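# Open the incubator's outer door and inner glass door

## Task

Swing the incubator's outer door and then the glass door behind it fully open, and make sure both stay open by themselves. The task fails if any flask reaches the floor, if either door is slammed open or shut, or if the robot falls or ends up leaning. At the end, release everything and move the robot away from the incubator.

## Robot and tools

ROBOT. A Hello Robot Stretch 3 with a single arm. It has a two-wheeled base (0.33 m long, 0.34 m wide) that can drive straight or spin in place but never slide sideways. A lift moves the arm up and down a mast, and the arm telescopes out to the robot's RIGHT. To carry the gripper forward you must drive the base. Spins pivot about the point midway between the wheels, 0.05 m behind the front edge. With the arm pulled in and the wrist folded, a spin sweeps a 0.28 m radius circle; an unfolded level wrist reaches beyond it. The three cameras are head_camera (896x504) and nav_camera (672x504 fisheye), both aimed by the head joints, and wrist_camera (644x364) on the gripper.

FRAMES. Base frame: origin on the floor between the drive wheels, x forward, y left, z up. hand_pose is expressed in it, located where the closed fingertips meet. Odometry frame is the base frame as it stood when the scene began; heading is positive to the left, -3.142 to 3.142.

execute_actions. Argument actions: a list run in order (empty list just returns the current state and images). Each action may contain robot, steps and until. steps is 1 to 450 control ticks at 30 per second (default 1); {"steps": n} alone only waits. until ends the action early once all its conditions hold.
- robot.base: exactly one key. translate_m is a relative drive in metres from wherever the base is when the command begins, forward positive, magnitude at most 1. rotate_rad is a relative turn in radians, counter-clockwise (left) positive, magnitude at most 3.2.
- robot.joints: absolute targets by name; unnamed joints keep their old target. lift_m 0 to 1.1 (arm height); arm_m 0 to 0.52 (extension); wrist_yaw_rad -1.345 to 4.42 (0 = along the arm, positive swings toward the front, 3.0 folds over the base); wrist_pitch_rad -1.57 to 0.451 (negative tips fingers down); wrist_roll_rad -2.911 to 2.911; gripper_m -0.089 to 0.179 (bigger is wider; actual fingertip gap is slightly less, zero below 0.007); head_pan_rad -3.953 to 1.73 (0 ahead, positive left, -1.57 looks along the arm); head_tilt_rad -1.53 to 0.419 (negative looks down).
- robot.contact_limits: {"arm_m": effort percent 1 to 100}, the motor effort at which that arm motion halts; lower is gentler, too low halts immediately. Lasts until arm_m's next command.
- robot as a list: up to 8 commands executed in sequence, which may include {"pause_s": s} (s up to 15). A later step starts only after the previous one finished "done" (off_target also passes for base and gripper_m); otherwise the rest is dropped.
- {"robot": {"stop": true}} brakes everything and clears the queue.
Motions started together run simultaneously and keep going between calls. A new command takes effect at once, replacing targets it names and discarding an older queue. An invalid call or out-of-range number rejects the whole call.
until: {"robot": {"status": "ended"}} waits until nothing reads moving and no queue runs. You can also compare fields, e.g. {"lift_m": [">", 0.3]} or {"base_status": ["!=", "moving"]}; numbers use =, !=, <, <=, >, >=, compared at printed precision. {"any": {"status": "ended"}} fires when any one motion or the queue finishes.

zoom_image. camera (head_camera, nav_camera or wrist_camera) and region [x0, y0, x1, y1] in pixels of that camera's latest image, origin top-left, no larger than 504 by 504.

finished_scene. scene: the number of the current scene. Irreversible; call it only after every motion has ended and the doors rest open unaided, with the gripper released and the robot backed away.

RESULTS. base_status and joint_status give each part's state: moving, done, off_target (stopped short, may still push), contact_stop (arm or lift pressed something and went slack), time_out, stopped, not_commanded, torque_fault (a wrist servo overheated and is limp for 10 s). The base bracket shows distance travelled of the goal, from wheel counts (slip counts as travel). joint_goals, measured_speeds, motor_effort (percent, peak in brackets, positive pushes toward higher values), base_tilt in degrees (forward/right positive), lidar_m (12 sectors of 30 degrees, first straight ahead, counting counter-clockwise, at 0.17 m height, blind to glass), wrist_depth_mm and head_depth_mm (7x7 median depths). on_its_own lists targets the robot changed itself, slack or disabled joints, lean warnings and motors straining at rest. refusals, queue and queue_left track the queue; refused:/dropped: lines name the failing goal, counting from 0.

SPEED. The base is fast (0.30 m/s, 1.9 rad/s) only when stowed: lift_m under 0.30, arm_m under 0.03, wrist_yaw_rad over 2.54; else 0.10 m/s and 0.63 rad/s.

GRIPPER. Close below the object's width to grip; open at least 0.02 above the touching value to release. Readings and done do not prove a grasp.

CAUTIONS. Fold or unfold the wrist only with lift_m 0.32 to 0.95, wrist_pitch_rad -0.4 and roll near 0; with yaw below -0.4 keep pitch at -0.5 or lower. Pushing a rigid object with the gripper above about 0.45 m can tip the robot, and a second push after a contact_stop is riskier; driving while hooked on something fixed can too. Move doors slowly so they are not slammed, keep flasks from falling, and if base_tilt shows a lean, back off in small steps, free the gripper and lower lift_m to about 0.2. Loose objects may occasionally get nudged by outside forces.

Each tool is called after "Call:" by a JSON object that holds its "name" and its "arguments", one argument or row to a line.

## Session

Call:
{"name": "execute_actions", "arguments": {
  "actions": []
}}

Scene clock: 0.00 s.
robot.base_odometry: x=+0.000 y=+0.000 heading=+0.000 (m, m, rad; robot's odometry frame)
robot.turned_by_wheels: +0.000 (rad since the last result)
robot.turned_by_imu: +0.000 (rad since the last result)
robot.base_tilt: forward=+2.1 right=+0.7 (deg)
robot.lidar_m: 2.58 1.97 2.43 1.73 1.50 1.50 1.73 2.33 2.33 2.65 1.66 1.70
robot.head_depth_mm: 1920 2294 2301 2304 2291 2289 2257 / 1935 2485 2490 2479 2482 2498 2271 / 1923 2662 2692 2718 2715 2701 2264 / 1919 2841 2969 3005 2994 3009 2262 / 1928 2847 3064 3033 3076 2989 2256 / 1689 2707 2777 2805 2803 2806 2286 / 1661 2514 2577 2550 2546 2547 2299
robot.base_status: not_commanded
robot.joint_positions: lift_m=+0.360 arm_m=+0.002 wrist_yaw_rad=+2.982 wrist_pitch_rad=-0.617 wrist_roll_rad=-0.015 gripper_m=+0.037 head_pan_rad=-0.017 head_tilt_rad=-0.009
robot.joint_goals: lift_m=+0.360 arm_m=+0.002 wrist_yaw_rad=+2.982 wrist_pitch_rad=-0.617 wrist_roll_rad=-0.015 gripper_m=+0.037 head_pan_rad=-0.017 head_tilt_rad=-0.009
robot.joint_status: lift_m=not_commanded arm_m=not_commanded wrist_yaw_rad=not_commanded wrist_pitch_rad=not_commanded wrist_roll_rad=not_commanded gripper_m=not_commanded head_pan_rad=not_commanded head_tilt_rad=not_commanded
robot.measured_speeds: translate_m=+0.000 rotate_rad=+0.000 lift_m=+0.000 arm_m=+0.000 wrist_yaw_rad=+0.000 wrist_pitch_rad=+0.000 wrist_roll_rad=+0.000 head_pan_rad=+0.000 head_tilt_rad=+0.000
robot: refusals=0 queue=idle queue_left=0
robot.motor_effort: left_wheel=-1 right_wheel=+0 lift_m=+21 arm_m=+0 wrist_yaw_rad=+0 wrist_pitch_rad=+5 wrist_roll_rad=+0 gripper_m=-1 head_pan_rad=+0 head_tilt_rad=+0 (%)
robot.hand_pose: x=+0.0099 y=+0.0461 z=+0.3304 quat_wxyz=(+0.267, +0.683, +0.162, +0.660) (m; robot's base frame)
robot.wrist_depth_mm: - - - - - - - / - - - - - 955 934 / 855 829 824 814 795 789 769 / 710 701 691 676 663 665 642 / 613 603 606 603 601 570 558 / 528 539 - - - 501 498 / 478 - - - 449 451 441
pictures: head_camera (sideways: a quarter turn clockwise sets it upright), nav_camera (sideways: a quarter turn counterclockwise sets it upright), wrist_camera
Images, in order (width x height): head_camera 896x504, nav_camera 672x504, wrist_camera 644x364.

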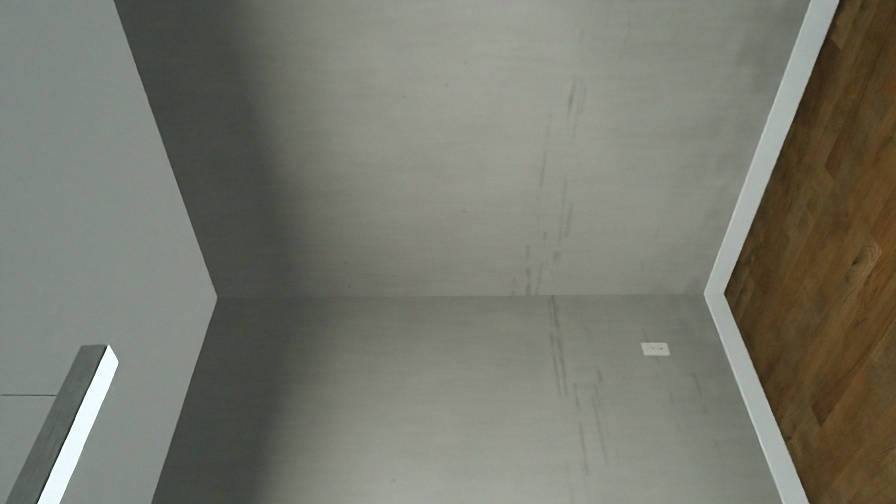

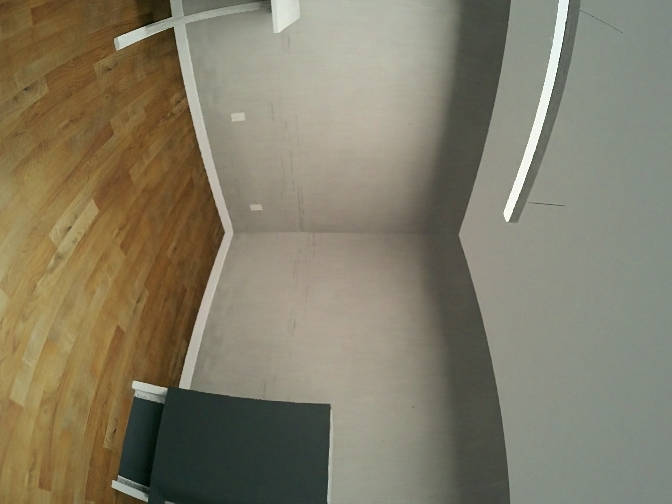

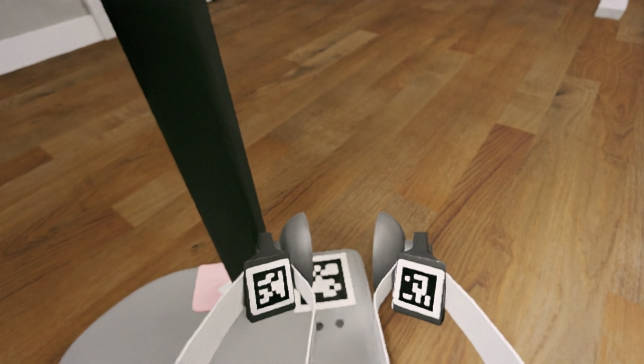

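Call:
{"name": "execute_actions", "arguments": {
  "actions": [
    {"robot":{"joints":{"head_pan_rad":-1.2,"head_tilt_rad":-0.4}},"steps":200,"until":{"robot":{"status":"ended"}}}
  ]
}}

Call:
{"name": "execute_actions", "arguments": {
  "actions": [
    {"robot":{"joints":{"head_pan_rad":1.3,"head_tilt_rad":-0.4}},"steps":200,"until":{"robot":{"status":"ended"}}}
  ]
}}

Call:
{"name": "execute_actions", "arguments": {
  "actions": [
    {"robot":{"joints":{"head_pan_rad":-2.9,"head_tilt_rad":-0.4}},"steps":200,"until":{"robot":{"status":"ended"}}}
  ]
}}

Scene clock: 1.73 s.
robot.base_odometry: x=+0.000 y=+0.000 heading=+0.000 (m, m, rad; robot's odometry frame)
robot.turned_by_wheels: +0.000 (rad since the last result)
robot.turned_by_imu: +0.000 (rad since the last result)
robot.base_tilt: forward=+2.1 right=+0.7 (deg)
robot.lidar_m: 2.57 1.97 2.43 1.74 1.51 1.51 1.72 2.33 2.33 2.64 1.66 1.70
robot.head_depth_mm: 2379 2568 2813 2957 2299 1751 1419 / 2272 2440 2632 2815 2339 1753 1421 / 2188 2326 2512 2697 2302 1765 1424 / 2091 2211 2384 2578 2304 1761 1415 / 1994 2148 2288 2435 2328 1770 1423 / 1921 2072 2171 2323 2309 1761 1419 / 1854 1942 2035 1558 1680 1777 1428
robot.base_status: not_commanded
robot.joint_positions: lift_m=+0.360 arm_m=+0.002 wrist_yaw_rad=+2.982 wrist_pitch_rad=-0.617 wrist_roll_rad=-0.015 gripper_m=+0.037 head_pan_rad=-1.193 head_tilt_rad=-0.395
robot.joint_goals: lift_m=+0.360 arm_m=+0.002 wrist_yaw_rad=+2.982 wrist_pitch_rad=-0.617 wrist_roll_rad=-0.015 gripper_m=+0.037 head_pan_rad=-1.200 head_tilt_rad=-0.400
robot.joint_status: lift_m=not_commanded arm_m=not_commanded wrist_yaw_rad=not_commanded wrist_pitch_rad=not_commanded wrist_roll_rad=not_commanded gripper_m=not_commanded head_pan_rad=done head_tilt_rad=done
robot.measured_speeds: translate_m=+0.000 rotate_rad=+0.000 lift_m=+0.000 arm_m=+0.000 wrist_yaw_rad=+0.000 wrist_pitch_rad=+0.000 wrist_roll_rad=+0.000 head_pan_rad=+0.000 head_tilt_rad=+0.000
robot: refusals=0 queue=done queue_left=0
robot.motor_effort: left_wheel=+0(0) right_wheel=+0(1) lift_m=+20(21) arm_m=+0(1) wrist_yaw_rad=+1(1) wrist_pitch_rad=+5(5) wrist_roll_rad=+0(0) gripper_m=+0(1) head_pan_rad=-3(34) head_tilt_rad=-2(20) (%)
robot.hand_pose: x=+0.0099 y=+0.0461 z=+0.3304 quat_wxyz=(+0.267, +0.683, +0.162, +0.660) (m; robot's base frame)
robot.wrist_depth_mm: - - - - - - - / - - - - 980 962 945 / 866 865 832 809 795 785 746 / 713 711 668 683 668 661 644 / 622 595 593 600 596 562 570 / 538 542 - - - 502 495 / 475 - - - 453 448 440
pictures: head_camera (sideways: a quarter turn clockwise sets it upright), nav_camera (sideways: a quarter turn counterclockwise sets it upright), wrist_camera
Images, in order (width x height): head_camera 896x504, nav_camera 672x504, wrist_camera 644x364.

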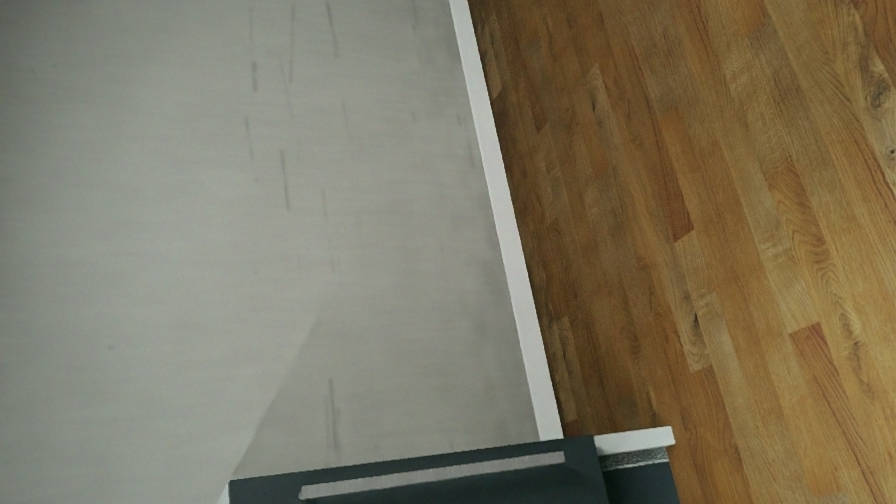

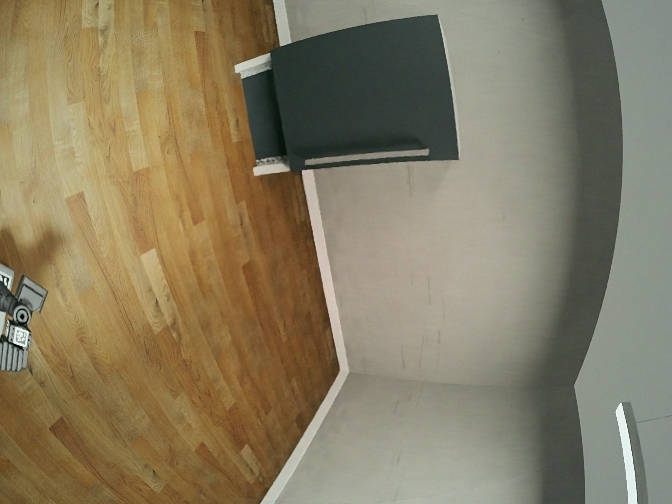

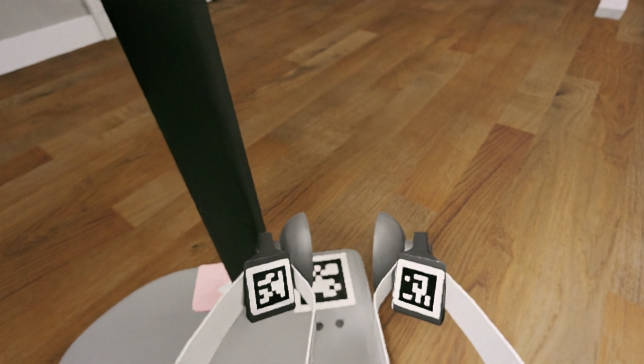

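Scene clock: 3.53 s.
robot.base_odometry: x=+0.000 y=+0.000 heading=+0.000 (m, m, rad; robot's odometry frame)
robot.turned_by_wheels: +0.000 (rad since the last result)
robot.turned_by_imu: +0.000 (rad since the last result)
robot.base_tilt: forward=+2.1 right=+0.7 (deg)
robot.lidar_m: 2.57 1.97 2.42 1.74 1.50 1.50 1.72 2.34 2.33 2.64 1.66 1.70
robot.head_depth_mm: 2006 2111 2192 2419 2311 1757 1413 / 2121 2228 2285 2522 2326 1756 1419 / 2229 2351 2453 2685 2319 1748 1408 / 2344 2496 2284 2773 2330 1758 1421 / 2314 2422 2502 2731 2308 1752 1420 / 2024 2125 2208 2355 2296 1757 1430 / 1769 1846 1934 2001 2060 1750 1422
robot.base_status: not_commanded
robot.joint_positions: lift_m=+0.360 arm_m=+0.002 wrist_yaw_rad=+2.982 wrist_pitch_rad=-0.617 wrist_roll_rad=-0.015 gripper_m=+0.037 head_pan_rad=+1.293 head_tilt_rad=-0.395
robot.joint_goals: lift_m=+0.360 arm_m=+0.002 wrist_yaw_rad=+2.982 wrist_pitch_rad=-0.617 wrist_roll_rad=-0.015 gripper_m=+0.037 head_pan_rad=+1.300 head_tilt_rad=-0.400
robot.joint_status: lift_m=not_commanded arm_m=not_commanded wrist_yaw_rad=not_commanded wrist_pitch_rad=not_commanded wrist_roll_rad=not_commanded gripper_m=not_commanded head_pan_rad=done head_tilt_rad=done
robot.measured_speeds: translate_m=+0.000 rotate_rad=+0.000 lift_m=+0.000 arm_m=+0.000 wrist_yaw_rad=+0.000 wrist_pitch_rad=+0.000 wrist_roll_rad=+0.000 head_pan_rad=+0.000 head_tilt_rad=+0.000
robot: refusals=0 queue=done queue_left=0
robot.motor_effort: left_wheel=+0(0) right_wheel=+0(0) lift_m=+21(20) arm_m=+0(0) wrist_yaw_rad=+0(0) wrist_pitch_rad=+5(5) wrist_roll_rad=+0(0) gripper_m=+0(0) head_pan_rad=+4(34) head_tilt_rad=-2(1) (%)
robot.hand_pose: x=+0.0099 y=+0.0461 z=+0.3304 quat_wxyz=(+0.267, +0.683, +0.162, +0.660) (m; robot's base frame)
robot.wrist_depth_mm: - - - - - - - / - - - - 996 981 946 / 859 839 825 825 803 783 763 / 706 685 689 681 665 668 653 / 614 607 590 598 590 557 558 / 535 545 - - - 500 492 / 473 - - - 454 445 447
pictures: head_camera (sideways: a quarter turn clockwise sets it upright), nav_camera (sideways: a quarter turn counterclockwise sets it upright), wrist_camera
Images, in order (width x height): head_camera 896x504, nav_camera 672x504, wrist_camera 644x364.

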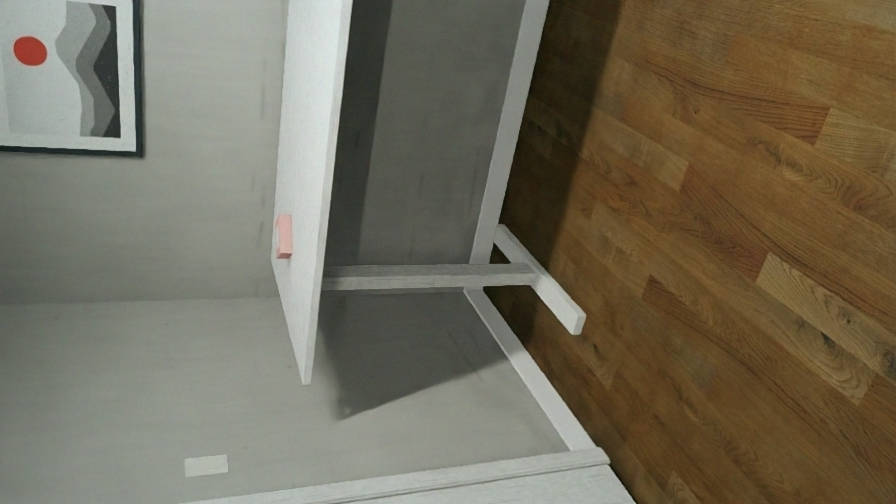

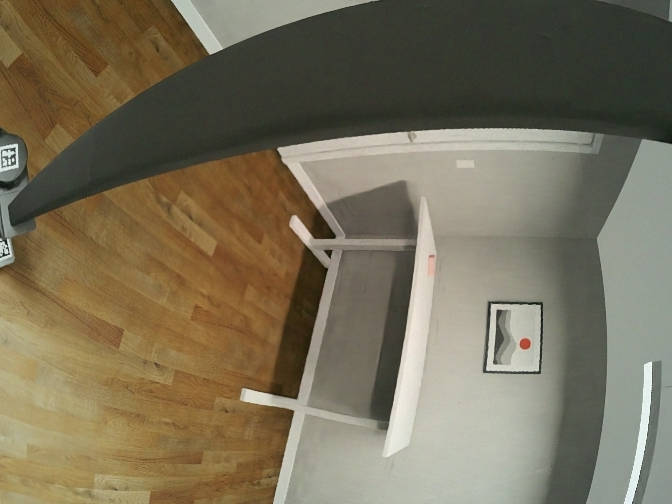

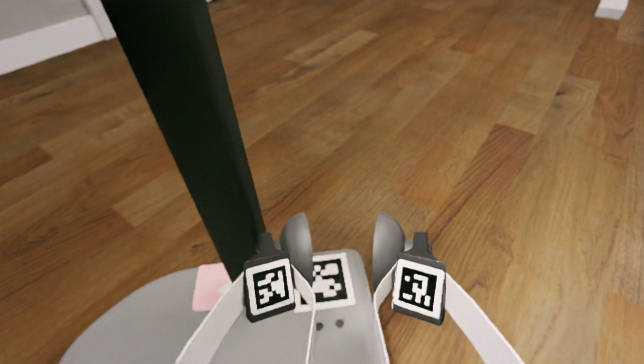

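Scene clock: 6.13 s.
robot.base_odometry: x=+0.000 y=+0.000 heading=+0.000 (m, m, rad; robot's odometry frame)
robot.turned_by_wheels: +0.000 (rad since the last result)
robot.turned_by_imu: +0.000 (rad since the last result)
robot.base_tilt: forward=+2.1 right=+0.7 (deg)
robot.lidar_m: 2.58 1.97 2.42 1.74 1.50 1.50 1.72 2.34 2.33 2.64 1.65 1.70
robot.head_depth_mm: 1663 1749 1832 1935 2034 1748 1416 / 1852 1961 2082 2182 2214 1740 1418 / 2115 2246 2345 2508 2286 1766 1418 / 2308 2459 2626 2805 2338 1748 1428 / 2200 2321 2515 2670 2340 1765 1420 / 2080 2201 2365 2528 2317 1761 1409 / 1972 2114 2203 2361 2285 1779 1414
robot.base_status: not_commanded
robot.joint_positions: lift_m=+0.360 arm_m=+0.002 wrist_yaw_rad=+2.982 wrist_pitch_rad=-0.617 wrist_roll_rad=-0.015 gripper_m=+0.037 head_pan_rad=-2.893 head_tilt_rad=-0.395
robot.joint_goals: lift_m=+0.360 arm_m=+0.002 wrist_yaw_rad=+2.982 wrist_pitch_rad=-0.617 wrist_roll_rad=-0.015 gripper_m=+0.037 head_pan_rad=-2.900 head_tilt_rad=-0.400
robot.joint_status: lift_m=not_commanded arm_m=not_commanded wrist_yaw_rad=not_commanded wrist_pitch_rad=not_commanded wrist_roll_rad=not_commanded gripper_m=not_commanded head_pan_rad=done head_tilt_rad=done
robot.measured_speeds: translate_m=+0.000 rotate_rad=+0.000 lift_m=+0.000 arm_m=+0.000 wrist_yaw_rad=+0.000 wrist_pitch_rad=+0.000 wrist_roll_rad=+0.000 head_pan_rad=+0.000 head_tilt_rad=+0.000
robot: refusals=0 queue=done queue_left=0
robot.motor_effort: left_wheel=+0(0) right_wheel=+0(0) lift_m=+21(22) arm_m=+0(0) wrist_yaw_rad=+1(0) wrist_pitch_rad=+5(5) wrist_roll_rad=+0(0) gripper_m=+1(0) head_pan_rad=-3(29) head_tilt_rad=-3(2) (%)
robot.hand_pose: x=+0.0099 y=+0.0461 z=+0.3304 quat_wxyz=(+0.267, +0.683, +0.162, +0.660) (m; robot's base frame)
robot.wrist_depth_mm: - - - - - - - / - - - - 967 968 953 / 848 847 832 814 803 790 768 / 711 708 691 677 669 668 640 / 622 602 590 608 594 564 557 / 533 534 - - - 506 493 / 475 - - - 447 446 440
pictures: head_camera (sideways: a quarter turn clockwise sets it upright), nav_camera (sideways: a quarter turn counterclockwise sets it upright), wrist_camera
Images, in order (width x height): head_camera 896x504, nav_camera 672x504, wrist_camera 644x364.

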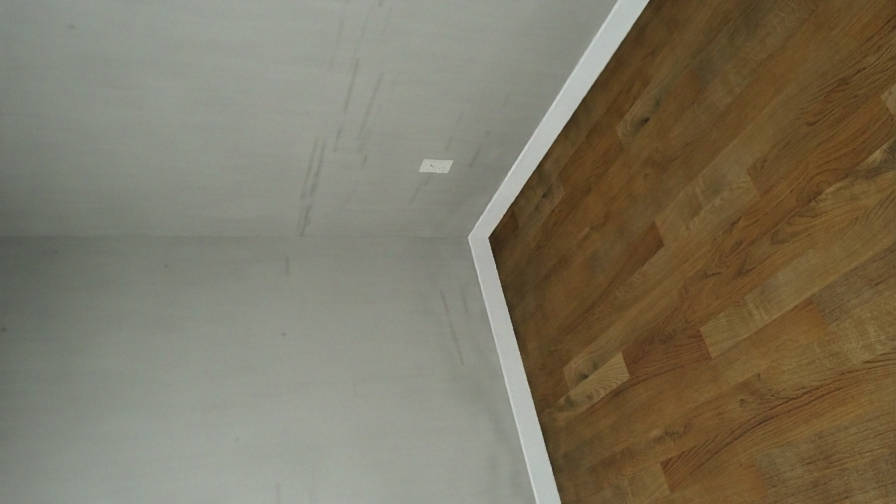

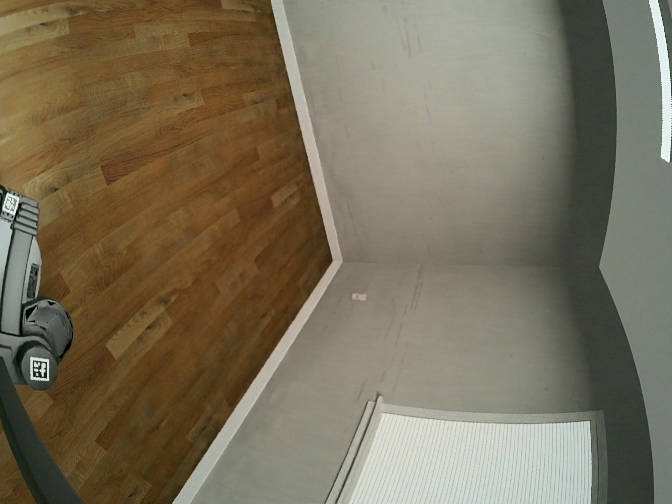

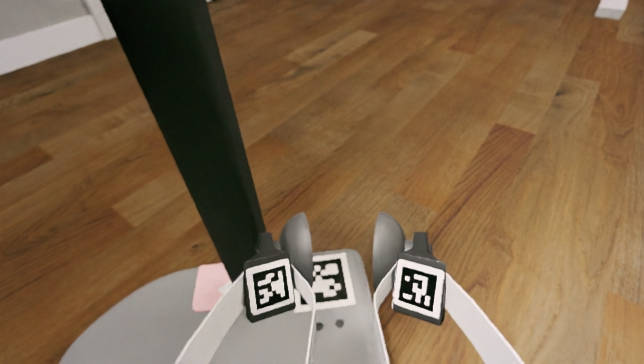

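Call:
{"name": "execute_actions", "arguments": {
  "actions": [
    {"robot":{"joints":{"head_pan_rad":-0.7,"head_tilt_rad":-0.35}},"steps":200,"until":{"robot":{"status":"ended"}}}
  ]
}}

Scene clock: 8.13 s.
robot.base_odometry: x=+0.000 y=+0.000 heading=+0.000 (m, m, rad; robot's odometry frame)
robot.turned_by_wheels: +0.000 (rad since the last result)
robot.turned_by_imu: +0.000 (rad since the last result)
robot.base_tilt: forward=+2.1 right=+0.7 (deg)
robot.lidar_m: 2.57 1.97 2.42 1.74 1.50 1.50 1.72 2.33 2.33 2.64 1.65 1.70
robot.head_depth_mm: 1894 2000 2116 2240 2350 1843 1465 / 1895 1998 2105 2253 2342 1829 1459 / 1899 2007 1496 1600 1708 1836 1466 / 1892 2019 1523 1624 1718 1845 1466 / 1913 2027 1513 1633 1752 1841 1470 / 1945 2044 1550 1636 1791 1850 1474 / 1945 2082 2212 2348 2459 1846 1464
robot.base_status: not_commanded
robot.joint_positions: lift_m=+0.360 arm_m=+0.002 wrist_yaw_rad=+2.982 wrist_pitch_rad=-0.617 wrist_roll_rad=-0.015 gripper_m=+0.037 head_pan_rad=-0.707 head_tilt_rad=-0.359
robot.joint_goals: lift_m=+0.360 arm_m=+0.002 wrist_yaw_rad=+2.982 wrist_pitch_rad=-0.617 wrist_roll_rad=-0.015 gripper_m=+0.037 head_pan_rad=-0.700 head_tilt_rad=-0.350
robot.joint_status: lift_m=not_commanded arm_m=not_commanded wrist_yaw_rad=not_commanded wrist_pitch_rad=not_commanded wrist_roll_rad=not_commanded gripper_m=not_commanded head_pan_rad=done head_tilt_rad=done
robot.measured_speeds: translate_m=+0.000 rotate_rad=+0.000 lift_m=+0.000 arm_m=+0.000 wrist_yaw_rad=+0.000 wrist_pitch_rad=+0.000 wrist_roll_rad=+0.000 head_pan_rad=+0.000 head_tilt_rad=+0.000
robot: refusals=0 queue=done queue_left=0
robot.motor_effort: left_wheel=+0(1) right_wheel=-1(0) lift_m=+20(20) arm_m=+0(0) wrist_yaw_rad=+0(0) wrist_pitch_rad=+5(5) wrist_roll_rad=+1(0) gripper_m=+0(0) head_pan_rad=+3(34) head_tilt_rad=+2(7) (%)
robot.hand_pose: x=+0.0099 y=+0.0461 z=+0.3304 quat_wxyz=(+0.267, +0.683, +0.162, +0.660) (m; robot's base frame)
robot.wrist_depth_mm: - - - - - - - / - - - - 978 962 959 / 852 865 802 822 801 789 746 / 729 703 685 682 664 652 646 / 610 605 596 604 598 563 560 / 529 541 - - - 498 501 / 477 - - - 450 448 444
pictures: head_camera (sideways: a quarter turn clockwise sets it upright), nav_camera (sideways: a quarter turn counterclockwise sets it upright), wrist_camera
Images, in order (width x height): head_camera 896x504, nav_camera 672x504, wrist_camera 644x364.

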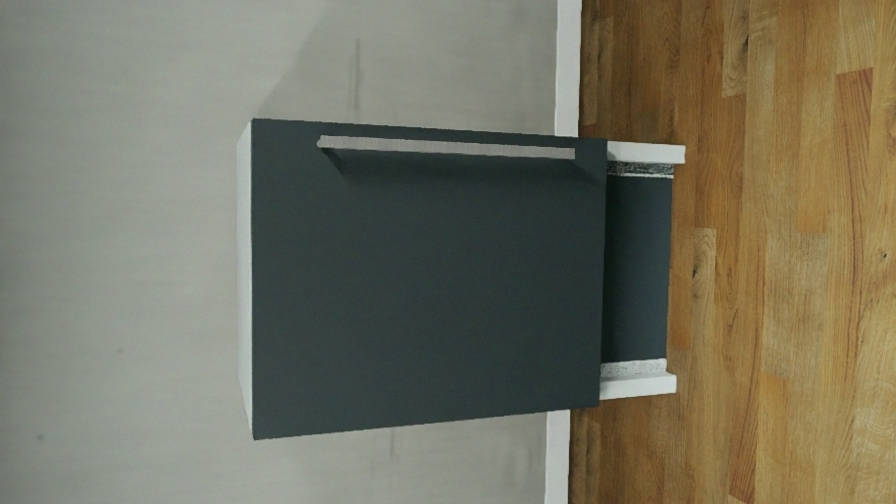

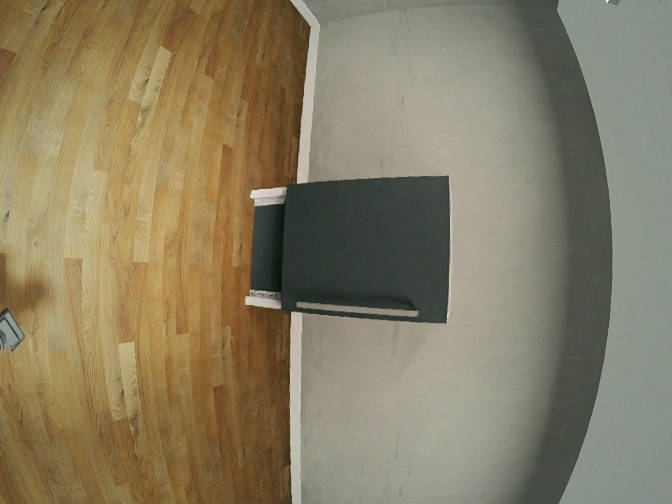

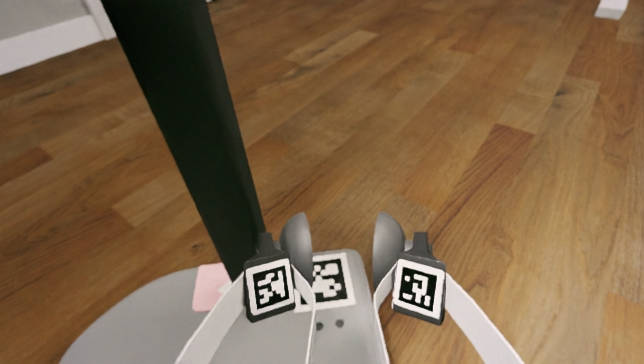

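Call:
{"name": "execute_actions", "arguments": {
  "actions": [
    {"robot":[{"base":{"rotate_rad":-0.85}},{"base":{"translate_m":0.6}},{"base":{"rotate_rad":1.571}},{"joints":{"lift_m":0.6,"wrist_pitch_rad":-0.4,"wrist_roll_rad":0,"head_pan_rad":-1.57,"head_tilt_rad":-0.6}},{"joints":{"wrist_yaw_rad":0,"gripper_m":0.12}},{"joints":{"wrist_pitch_rad":0}}],"steps":450,"until":{"robot":{"status":"ended"}}},
    {"steps":300,"until":{"robot":{"status":"ended"}}}
  ]
}}

Scene clock: 29.93 s.
robot.base_odometry: x=+0.396 y=-0.451 heading=+0.721 (m, m, rad; robot's odometry frame)
robot.turned_by_wheels: +0.721 (rad since the last result)
robot.turned_by_imu: +0.713 (rad since the last result)
robot.base_tilt: forward=+2.1 right=+0.7 (deg)
robot.lidar_m: 2.48 2.09 2.22 2.10 2.14 2.42 2.28 2.33 1.77 1.06 1.12 2.18
robot.head_depth_mm: 1421 1563 1736 1964 1786 1471 1241 / 1398 1556 1723 1932 1804 1472 1248 / 1397 1513 1705 1921 1791 1479 1247 / 1235 888 983 1102 1285 1481 1246 / 1245 891 988 1108 1268 1485 1233 / 1266 890 987 1109 1258 1482 1244 / 1288 881 978 1098 1245 1478 1245
robot.base_status: done (rotate_rad +1.5708 of +1.5710)
robot.joint_positions: lift_m=+0.600 arm_m=+0.002 wrist_yaw_rad=+0.002 wrist_pitch_rad=-0.028 wrist_roll_rad=-0.003 gripper_m=+0.120 head_pan_rad=-1.563 head_tilt_rad=-0.592
robot.joint_goals: lift_m=+0.600 arm_m=+0.002 wrist_yaw_rad=+0.000 wrist_pitch_rad=+0.000 wrist_roll_rad=+0.000 gripper_m=+0.120 head_pan_rad=-1.570 head_tilt_rad=-0.600
robot.joint_status: lift_m=done arm_m=not_commanded wrist_yaw_rad=done wrist_pitch_rad=done wrist_roll_rad=done gripper_m=done head_pan_rad=done head_tilt_rad=done
robot.measured_speeds: translate_m=+0.000 rotate_rad=+0.000 lift_m=+0.000 arm_m=+0.000 wrist_yaw_rad=+0.000 wrist_pitch_rad=+0.000 wrist_roll_rad=+0.000 head_pan_rad=+0.000 head_tilt_rad=+0.000
robot: refusals=0 queue=done queue_left=0
robot.motor_effort: left_wheel=-3(5) right_wheel=+6(10) lift_m=+23(23) arm_m=+0(0) wrist_yaw_rad=-2(4) wrist_pitch_rad=+14(14) wrist_roll_rad=+2(3) gripper_m=+0(80) head_pan_rad=-3(37) head_tilt_rad=-3(17) (%)
robot.hand_pose: x=-0.0209 y=-0.4020 z=+0.7073 quat_wxyz=(+0.708, +0.011, -0.706, -0.009) (m; robot's base frame)
robot.wrist_depth_mm: 699 690 710 702 - - - / 729 717 719 717 - - - / 749 740 734 736 - - - / 750 745 754 767 - - - / - 783 782 790 - - - / - 807 813 818 - - - / - 944 960 931 - - -
pictures: head_camera (sideways: a quarter turn clockwise sets it upright), nav_camera (sideways: a quarter turn counterclockwise sets it upright), wrist_camera
Images, in order (width x height): head_camera 896x504, nav_camera 672x504, wrist_camera 644x364.

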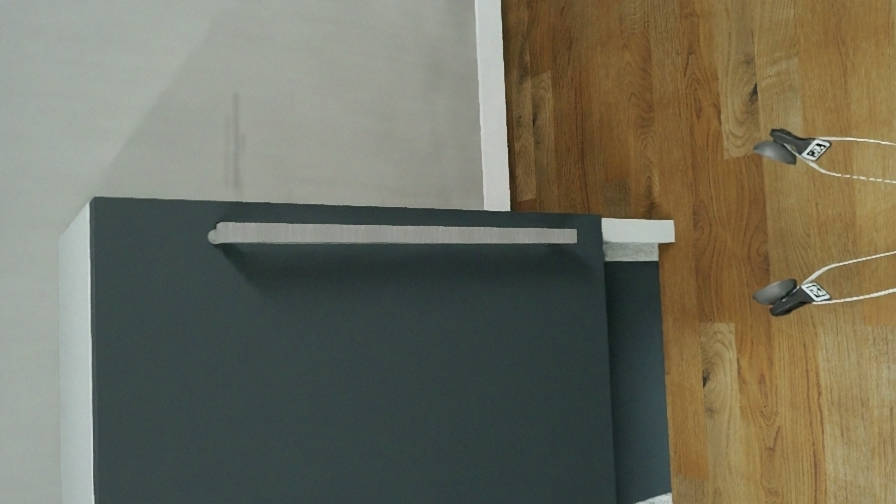

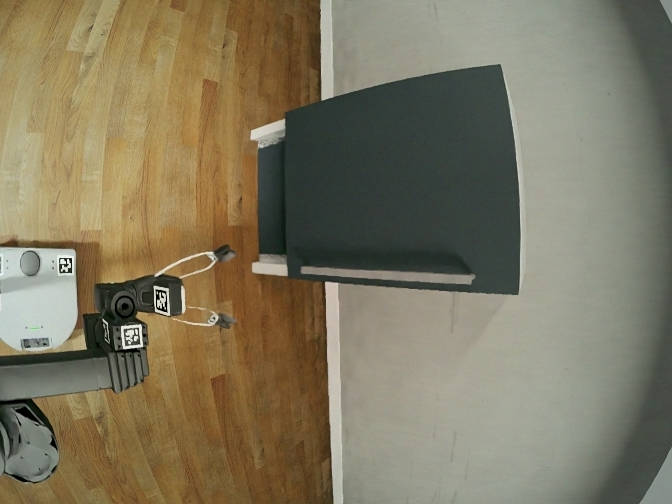

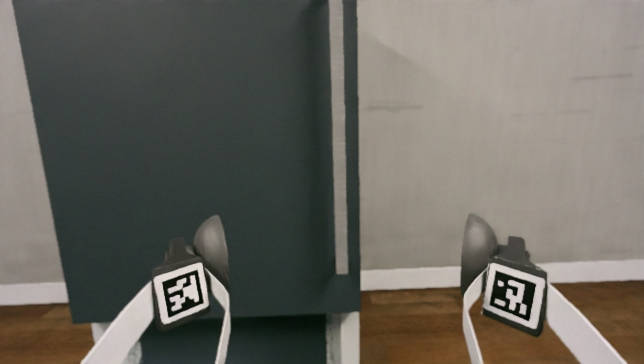

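Call:
{"name": "execute_actions", "arguments": {
  "actions": [
    {"robot":{"joints":{"arm_m":0.33}},"steps":300,"until":{"robot":{"status":"ended"}}}
  ]
}}

Scene clock: 34.03 s.
robot.base_odometry: x=+0.396 y=-0.451 heading=+0.721 (m, m, rad; robot's odometry frame)
robot.turned_by_wheels: +0.000 (rad since the last result)
robot.turned_by_imu: -0.001 (rad since the last result)
robot.base_tilt: forward=+2.1 right=+0.8 (deg)
robot.lidar_m: 2.47 2.08 2.22 2.10 2.14 2.42 2.28 2.32 1.77 1.06 1.12 2.18
robot.head_depth_mm: 1421 1561 1731 1959 1799 1473 1250 / 1410 1548 1723 1951 1802 1494 1217 / 1389 1524 1692 1931 1843 1394 1239 / 1226 886 981 1105 1258 1439 1246 / 1237 890 990 1115 1275 1469 1250 / 1248 885 987 1100 1257 1474 1243 / 1277 881 977 1093 1250 1471 1248
robot.base_status: done (rotate_rad +1.5708 of +1.5710)
robot.joint_positions: lift_m=+0.600 arm_m=+0.330 wrist_yaw_rad=+0.001 wrist_pitch_rad=-0.026 wrist_roll_rad=-0.003 gripper_m=+0.120 head_pan_rad=-1.563 head_tilt_rad=-0.593
robot.joint_goals: lift_m=+0.600 arm_m=+0.330 wrist_yaw_rad=+0.000 wrist_pitch_rad=+0.000 wrist_roll_rad=+0.000 gripper_m=+0.120 head_pan_rad=-1.570 head_tilt_rad=-0.600
robot.joint_status: lift_m=done arm_m=done wrist_yaw_rad=done wrist_pitch_rad=done wrist_roll_rad=done gripper_m=done head_pan_rad=done head_tilt_rad=done
robot.measured_speeds: translate_m=+0.000 rotate_rad=+0.000 lift_m=+0.000 arm_m=+0.000 wrist_yaw_rad=+0.000 wrist_pitch_rad=+0.000 wrist_roll_rad=+0.000 head_pan_rad=+0.000 head_tilt_rad=+0.000
robot: refusals=0 queue=done queue_left=0
robot.motor_effort: left_wheel=-3(3) right_wheel=+6(6) lift_m=+24(23) arm_m=+3(3) wrist_yaw_rad=-1(3) wrist_pitch_rad=+13(14) wrist_roll_rad=+2(2) gripper_m=-1(0) head_pan_rad=-2(3) head_tilt_rad=-4(3) (%)
robot.hand_pose: x=-0.0213 y=-0.7302 z=+0.7078 quat_wxyz=(+0.708, +0.010, -0.706, -0.009) (m; robot's base frame)
robot.wrist_depth_mm: 389 394 393 394 - - - / 399 404 404 409 - - - / 415 414 420 419 - - - / 426 428 428 431 - - - / 436 433 444 439 - - - / 449 451 457 455 - - - / 468 470 468 471 - - -
pictures: head_camera (sideways: a quarter turn clockwise sets it upright), nav_camera (sideways: a quarter turn counterclockwise sets it upright), wrist_camera
Images, in order (width x height): head_camera 896x504, nav_camera 672x504, wrist_camera 644x364.

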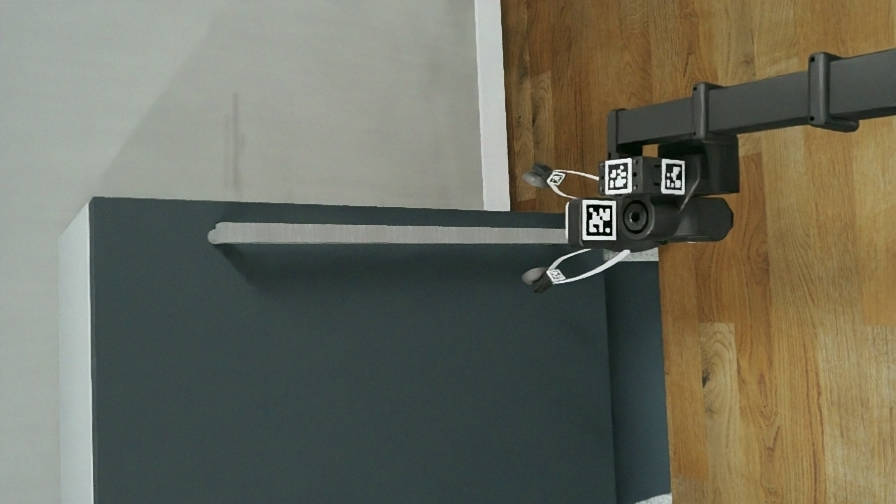

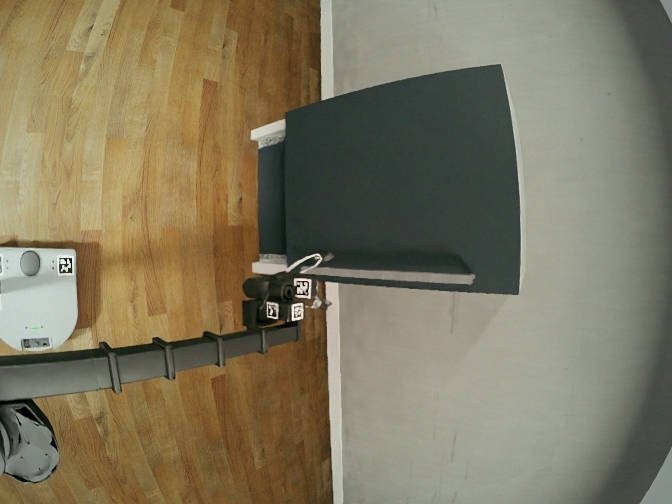

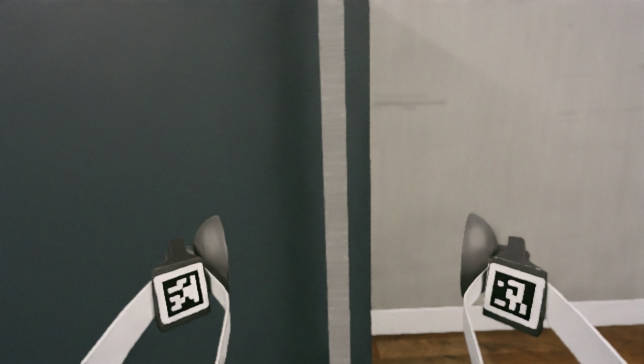

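Call:
{"name": "execute_actions", "arguments": {
  "actions": [
    {"robot":{"joints":{"arm_m":0.44,"lift_m":0.55},"contact_limits":{"arm_m":20}},"steps":300,"until":{"robot":{"status":"ended"}}}
  ]
}}

Call:
{"name": "zoom_image", "arguments": {
  "camera": "head_camera",
  "region": [400,120,750,340]
}}

Scene clock: 36.50 s.
robot.base_odometry: x=+0.396 y=-0.451 heading=+0.721 (m, m, rad; robot's odometry frame)
robot.turned_by_wheels: +0.000 (rad since the last result)
robot.turned_by_imu: +0.000 (rad since the last result)
robot.base_tilt: forward=+2.1 right=+0.8 (deg)
robot.lidar_m: 2.47 2.08 2.21 2.10 2.13 2.43 2.28 2.32 1.77 1.05 1.12 2.18
robot.head_depth_mm: 1414 1563 1727 1963 1796 1468 1246 / 1416 1550 1723 1949 1837 1488 - / 1381 1511 1686 1941 - 1428 1251 / 1227 885 984 1101 1274 1474 1246 / 1235 892 990 1116 1269 1467 1243 / 1248 887 984 1101 1249 1469 1244 / 1269 879 978 1091 1245 1476 1243
robot.base_status: done (rotate_rad +1.5708 of +1.5710)
robot.joint_positions: lift_m=+0.550 arm_m=+0.440 wrist_yaw_rad=+0.001 wrist_pitch_rad=-0.026 wrist_roll_rad=-0.003 gripper_m=+0.120 head_pan_rad=-1.563 head_tilt_rad=-0.593
robot.joint_goals: lift_m=+0.550 arm_m=+0.440 wrist_yaw_rad=+0.000 wrist_pitch_rad=+0.000 wrist_roll_rad=+0.000 gripper_m=+0.120 head_pan_rad=-1.570 head_tilt_rad=-0.600
robot.joint_status: lift_m=done arm_m=done wrist_yaw_rad=done wrist_pitch_rad=done wrist_roll_rad=done gripper_m=done head_pan_rad=done head_tilt_rad=done
robot.measured_speeds: translate_m=+0.000 rotate_rad=+0.000 lift_m=+0.000 arm_m=+0.000 wrist_yaw_rad=+0.000 wrist_pitch_rad=+0.000 wrist_roll_rad=+0.000 head_pan_rad=+0.000 head_tilt_rad=+0.000
robot: refusals=0 queue=done queue_left=0
robot.motor_effort: left_wheel=-3(3) right_wheel=+5(6) lift_m=+18(24) arm_m=+3(3) wrist_yaw_rad=-1(0) wrist_pitch_rad=+13(13) wrist_roll_rad=+2(2) gripper_m=-1(0) head_pan_rad=-3(2) head_tilt_rad=-3(3) (%)
robot.contact_limits: arm_m 20 (drawing in: default 15, maximum 24; extending or still: default 21, maximum 34)
robot.hand_pose: x=-0.0213 y=-0.8402 z=+0.6581 quat_wxyz=(+0.708, +0.010, -0.706, -0.009) (m; robot's base frame)
robot.wrist_depth_mm: 288 291 291 291 926 932 949 / 296 299 300 299 948 983 952 / 306 305 309 309 961 - 973 / 315 315 318 318 - - - / 321 327 326 323 - - - / 333 332 340 337 - - - / 343 346 350 344 - - -
pictures: head_camera (sideways: a quarter turn clockwise sets it upright), nav_camera (sideways: a quarter turn counterclockwise sets it upright), wrist_camera
Images, in order (width x height): head_camera 896x504, nav_camera 672x504, wrist_camera 644x364.

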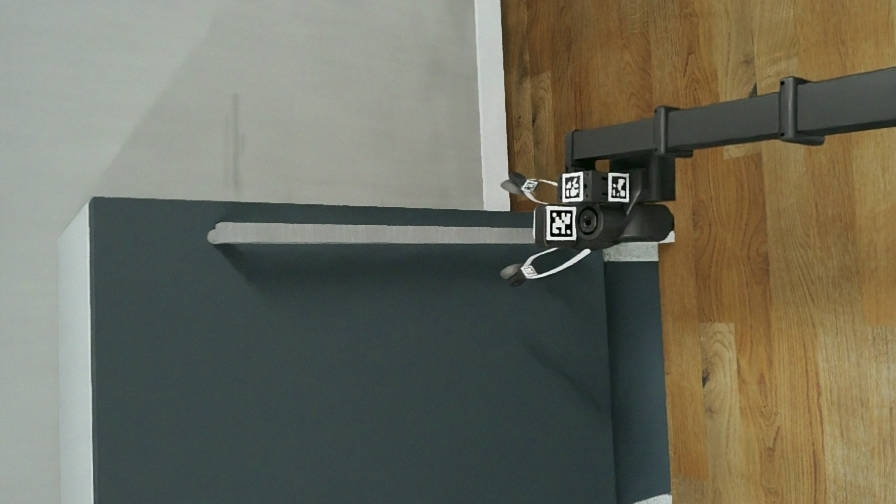

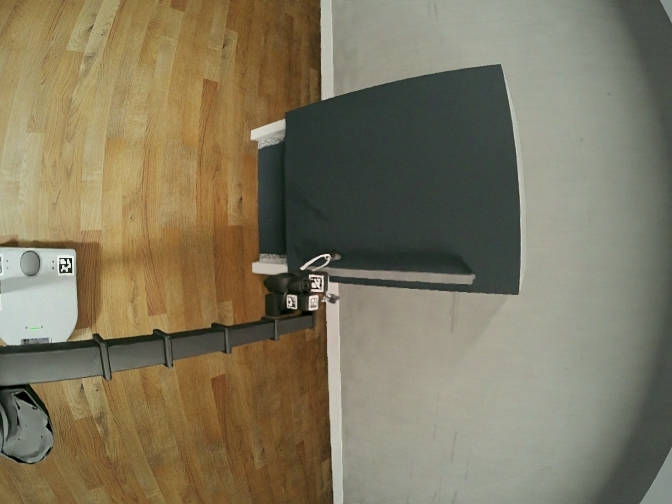

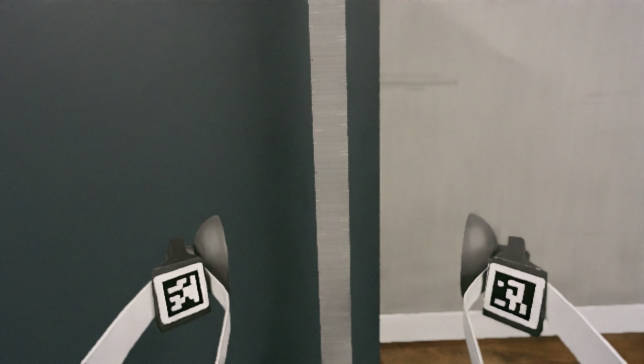

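Region (400, 120, 750, 340) of head_camera's 896x504 image, scaled by 1.440, with more detail than that image has; it fills the top 317 rows of this view, and the rest is white.

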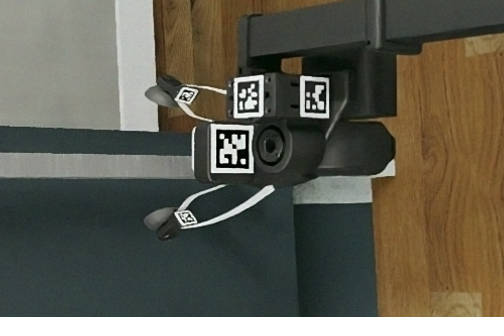

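Call:
{"name": "execute_actions", "arguments": {
  "actions": [
    {"robot":[{"joints":{"arm_m":0.505},"contact_limits":{"arm_m":20}},{"joints":{"gripper_m":0.0}}],"steps":300,"until":{"robot":{"status":"ended"}}}
  ]
}}

Scene clock: 40.10 s.
robot.base_odometry: x=+0.396 y=-0.451 heading=+0.721 (m, m, rad; robot's odometry frame)
robot.turned_by_wheels: +0.000 (rad since the last result)
robot.turned_by_imu: -0.001 (rad since the last result)
robot.base_tilt: forward=+2.1 right=+0.8 (deg)
robot.lidar_m: 2.47 2.08 2.22 2.10 2.13 2.42 2.28 2.32 1.76 1.06 1.12 2.18
robot.head_depth_mm: 1416 1558 1729 1951 1791 1472 1247 / 1406 1545 1729 1935 1781 1522 - / 1388 1531 1691 1927 - 1474 1251 / 1234 887 984 1104 1278 1467 1247 / 1233 896 988 1117 1268 1474 1250 / 1250 886 984 1097 1253 1474 1243 / 1254 879 979 1091 1244 1490 1246
robot.base_status: done (rotate_rad +1.5708 of +1.5710)
robot.joint_positions: lift_m=+0.550 arm_m=+0.505 wrist_yaw_rad=+0.001 wrist_pitch_rad=-0.026 wrist_roll_rad=-0.003 gripper_m=+0.000 head_pan_rad=-1.563 head_tilt_rad=-0.593
robot.joint_goals: lift_m=+0.550 arm_m=+0.505 wrist_yaw_rad=+0.000 wrist_pitch_rad=+0.000 wrist_roll_rad=+0.000 gripper_m=+0.000 head_pan_rad=-1.570 head_tilt_rad=-0.600
robot.joint_status: lift_m=done arm_m=done wrist_yaw_rad=done wrist_pitch_rad=done wrist_roll_rad=done gripper_m=done head_pan_rad=done head_tilt_rad=done
robot.measured_speeds: translate_m=+0.000 rotate_rad=+0.000 lift_m=+0.000 arm_m=+0.000 wrist_yaw_rad=+0.000 wrist_pitch_rad=+0.000 wrist_roll_rad=+0.000 head_pan_rad=+0.000 head_tilt_rad=+0.000
robot: refusals=0 queue=done queue_left=0
robot.motor_effort: left_wheel=-3(3) right_wheel=+5(5) lift_m=+18(18) arm_m=+2(4) wrist_yaw_rad=-1(1) wrist_pitch_rad=+13(13) wrist_roll_rad=+1(2) gripper_m=-3(81) head_pan_rad=-2(2) head_tilt_rad=-3(3) (%)
robot.contact_limits: arm_m 20 (drawing in: default 15, maximum 24; extending or still: default 21, maximum 34)
robot.hand_pose: x=-0.0213 y=-0.9052 z=+0.6581 quat_wxyz=(+0.708, +0.010, -0.706, -0.009) (m; robot's base frame)
robot.wrist_depth_mm: 229 231 232 230 836 887 877 / 234 236 236 237 898 915 924 / 243 243 244 178 932 923 934 / 248 250 252 184 938 967 956 / 258 258 261 258 969 965 986 / 263 266 266 - - - - / 271 274 278 275 - - -
pictures: head_camera (sideways: a quarter turn clockwise sets it upright), nav_camera (sideways: a quarter turn counterclockwise sets it upright), wrist_camera
Images, in order (width x height): head_camera 896x504, nav_camera 672x504, wrist_camera 644x364.

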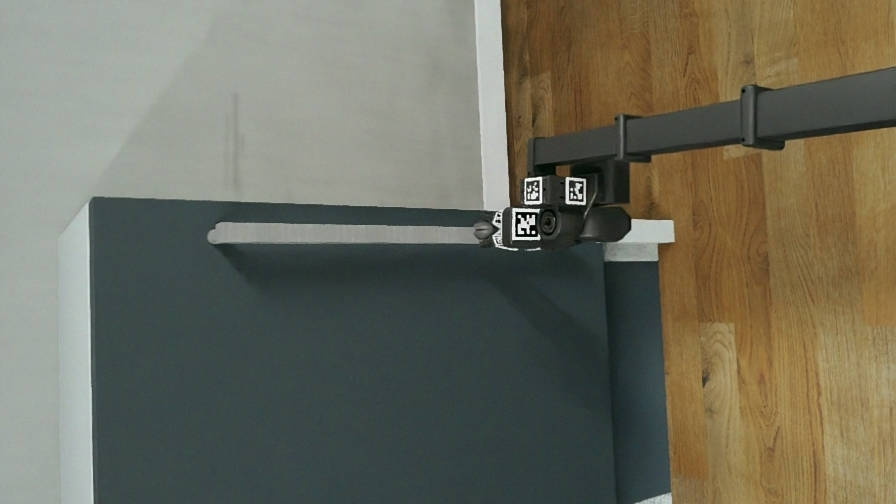

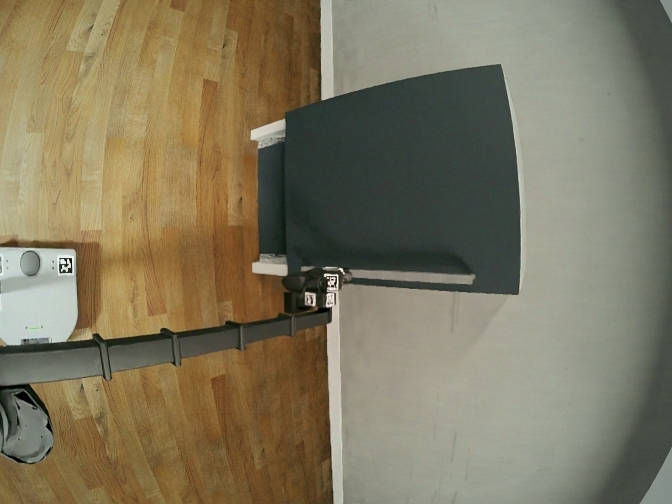

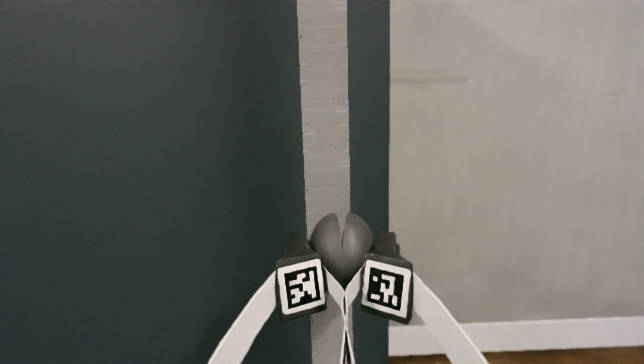

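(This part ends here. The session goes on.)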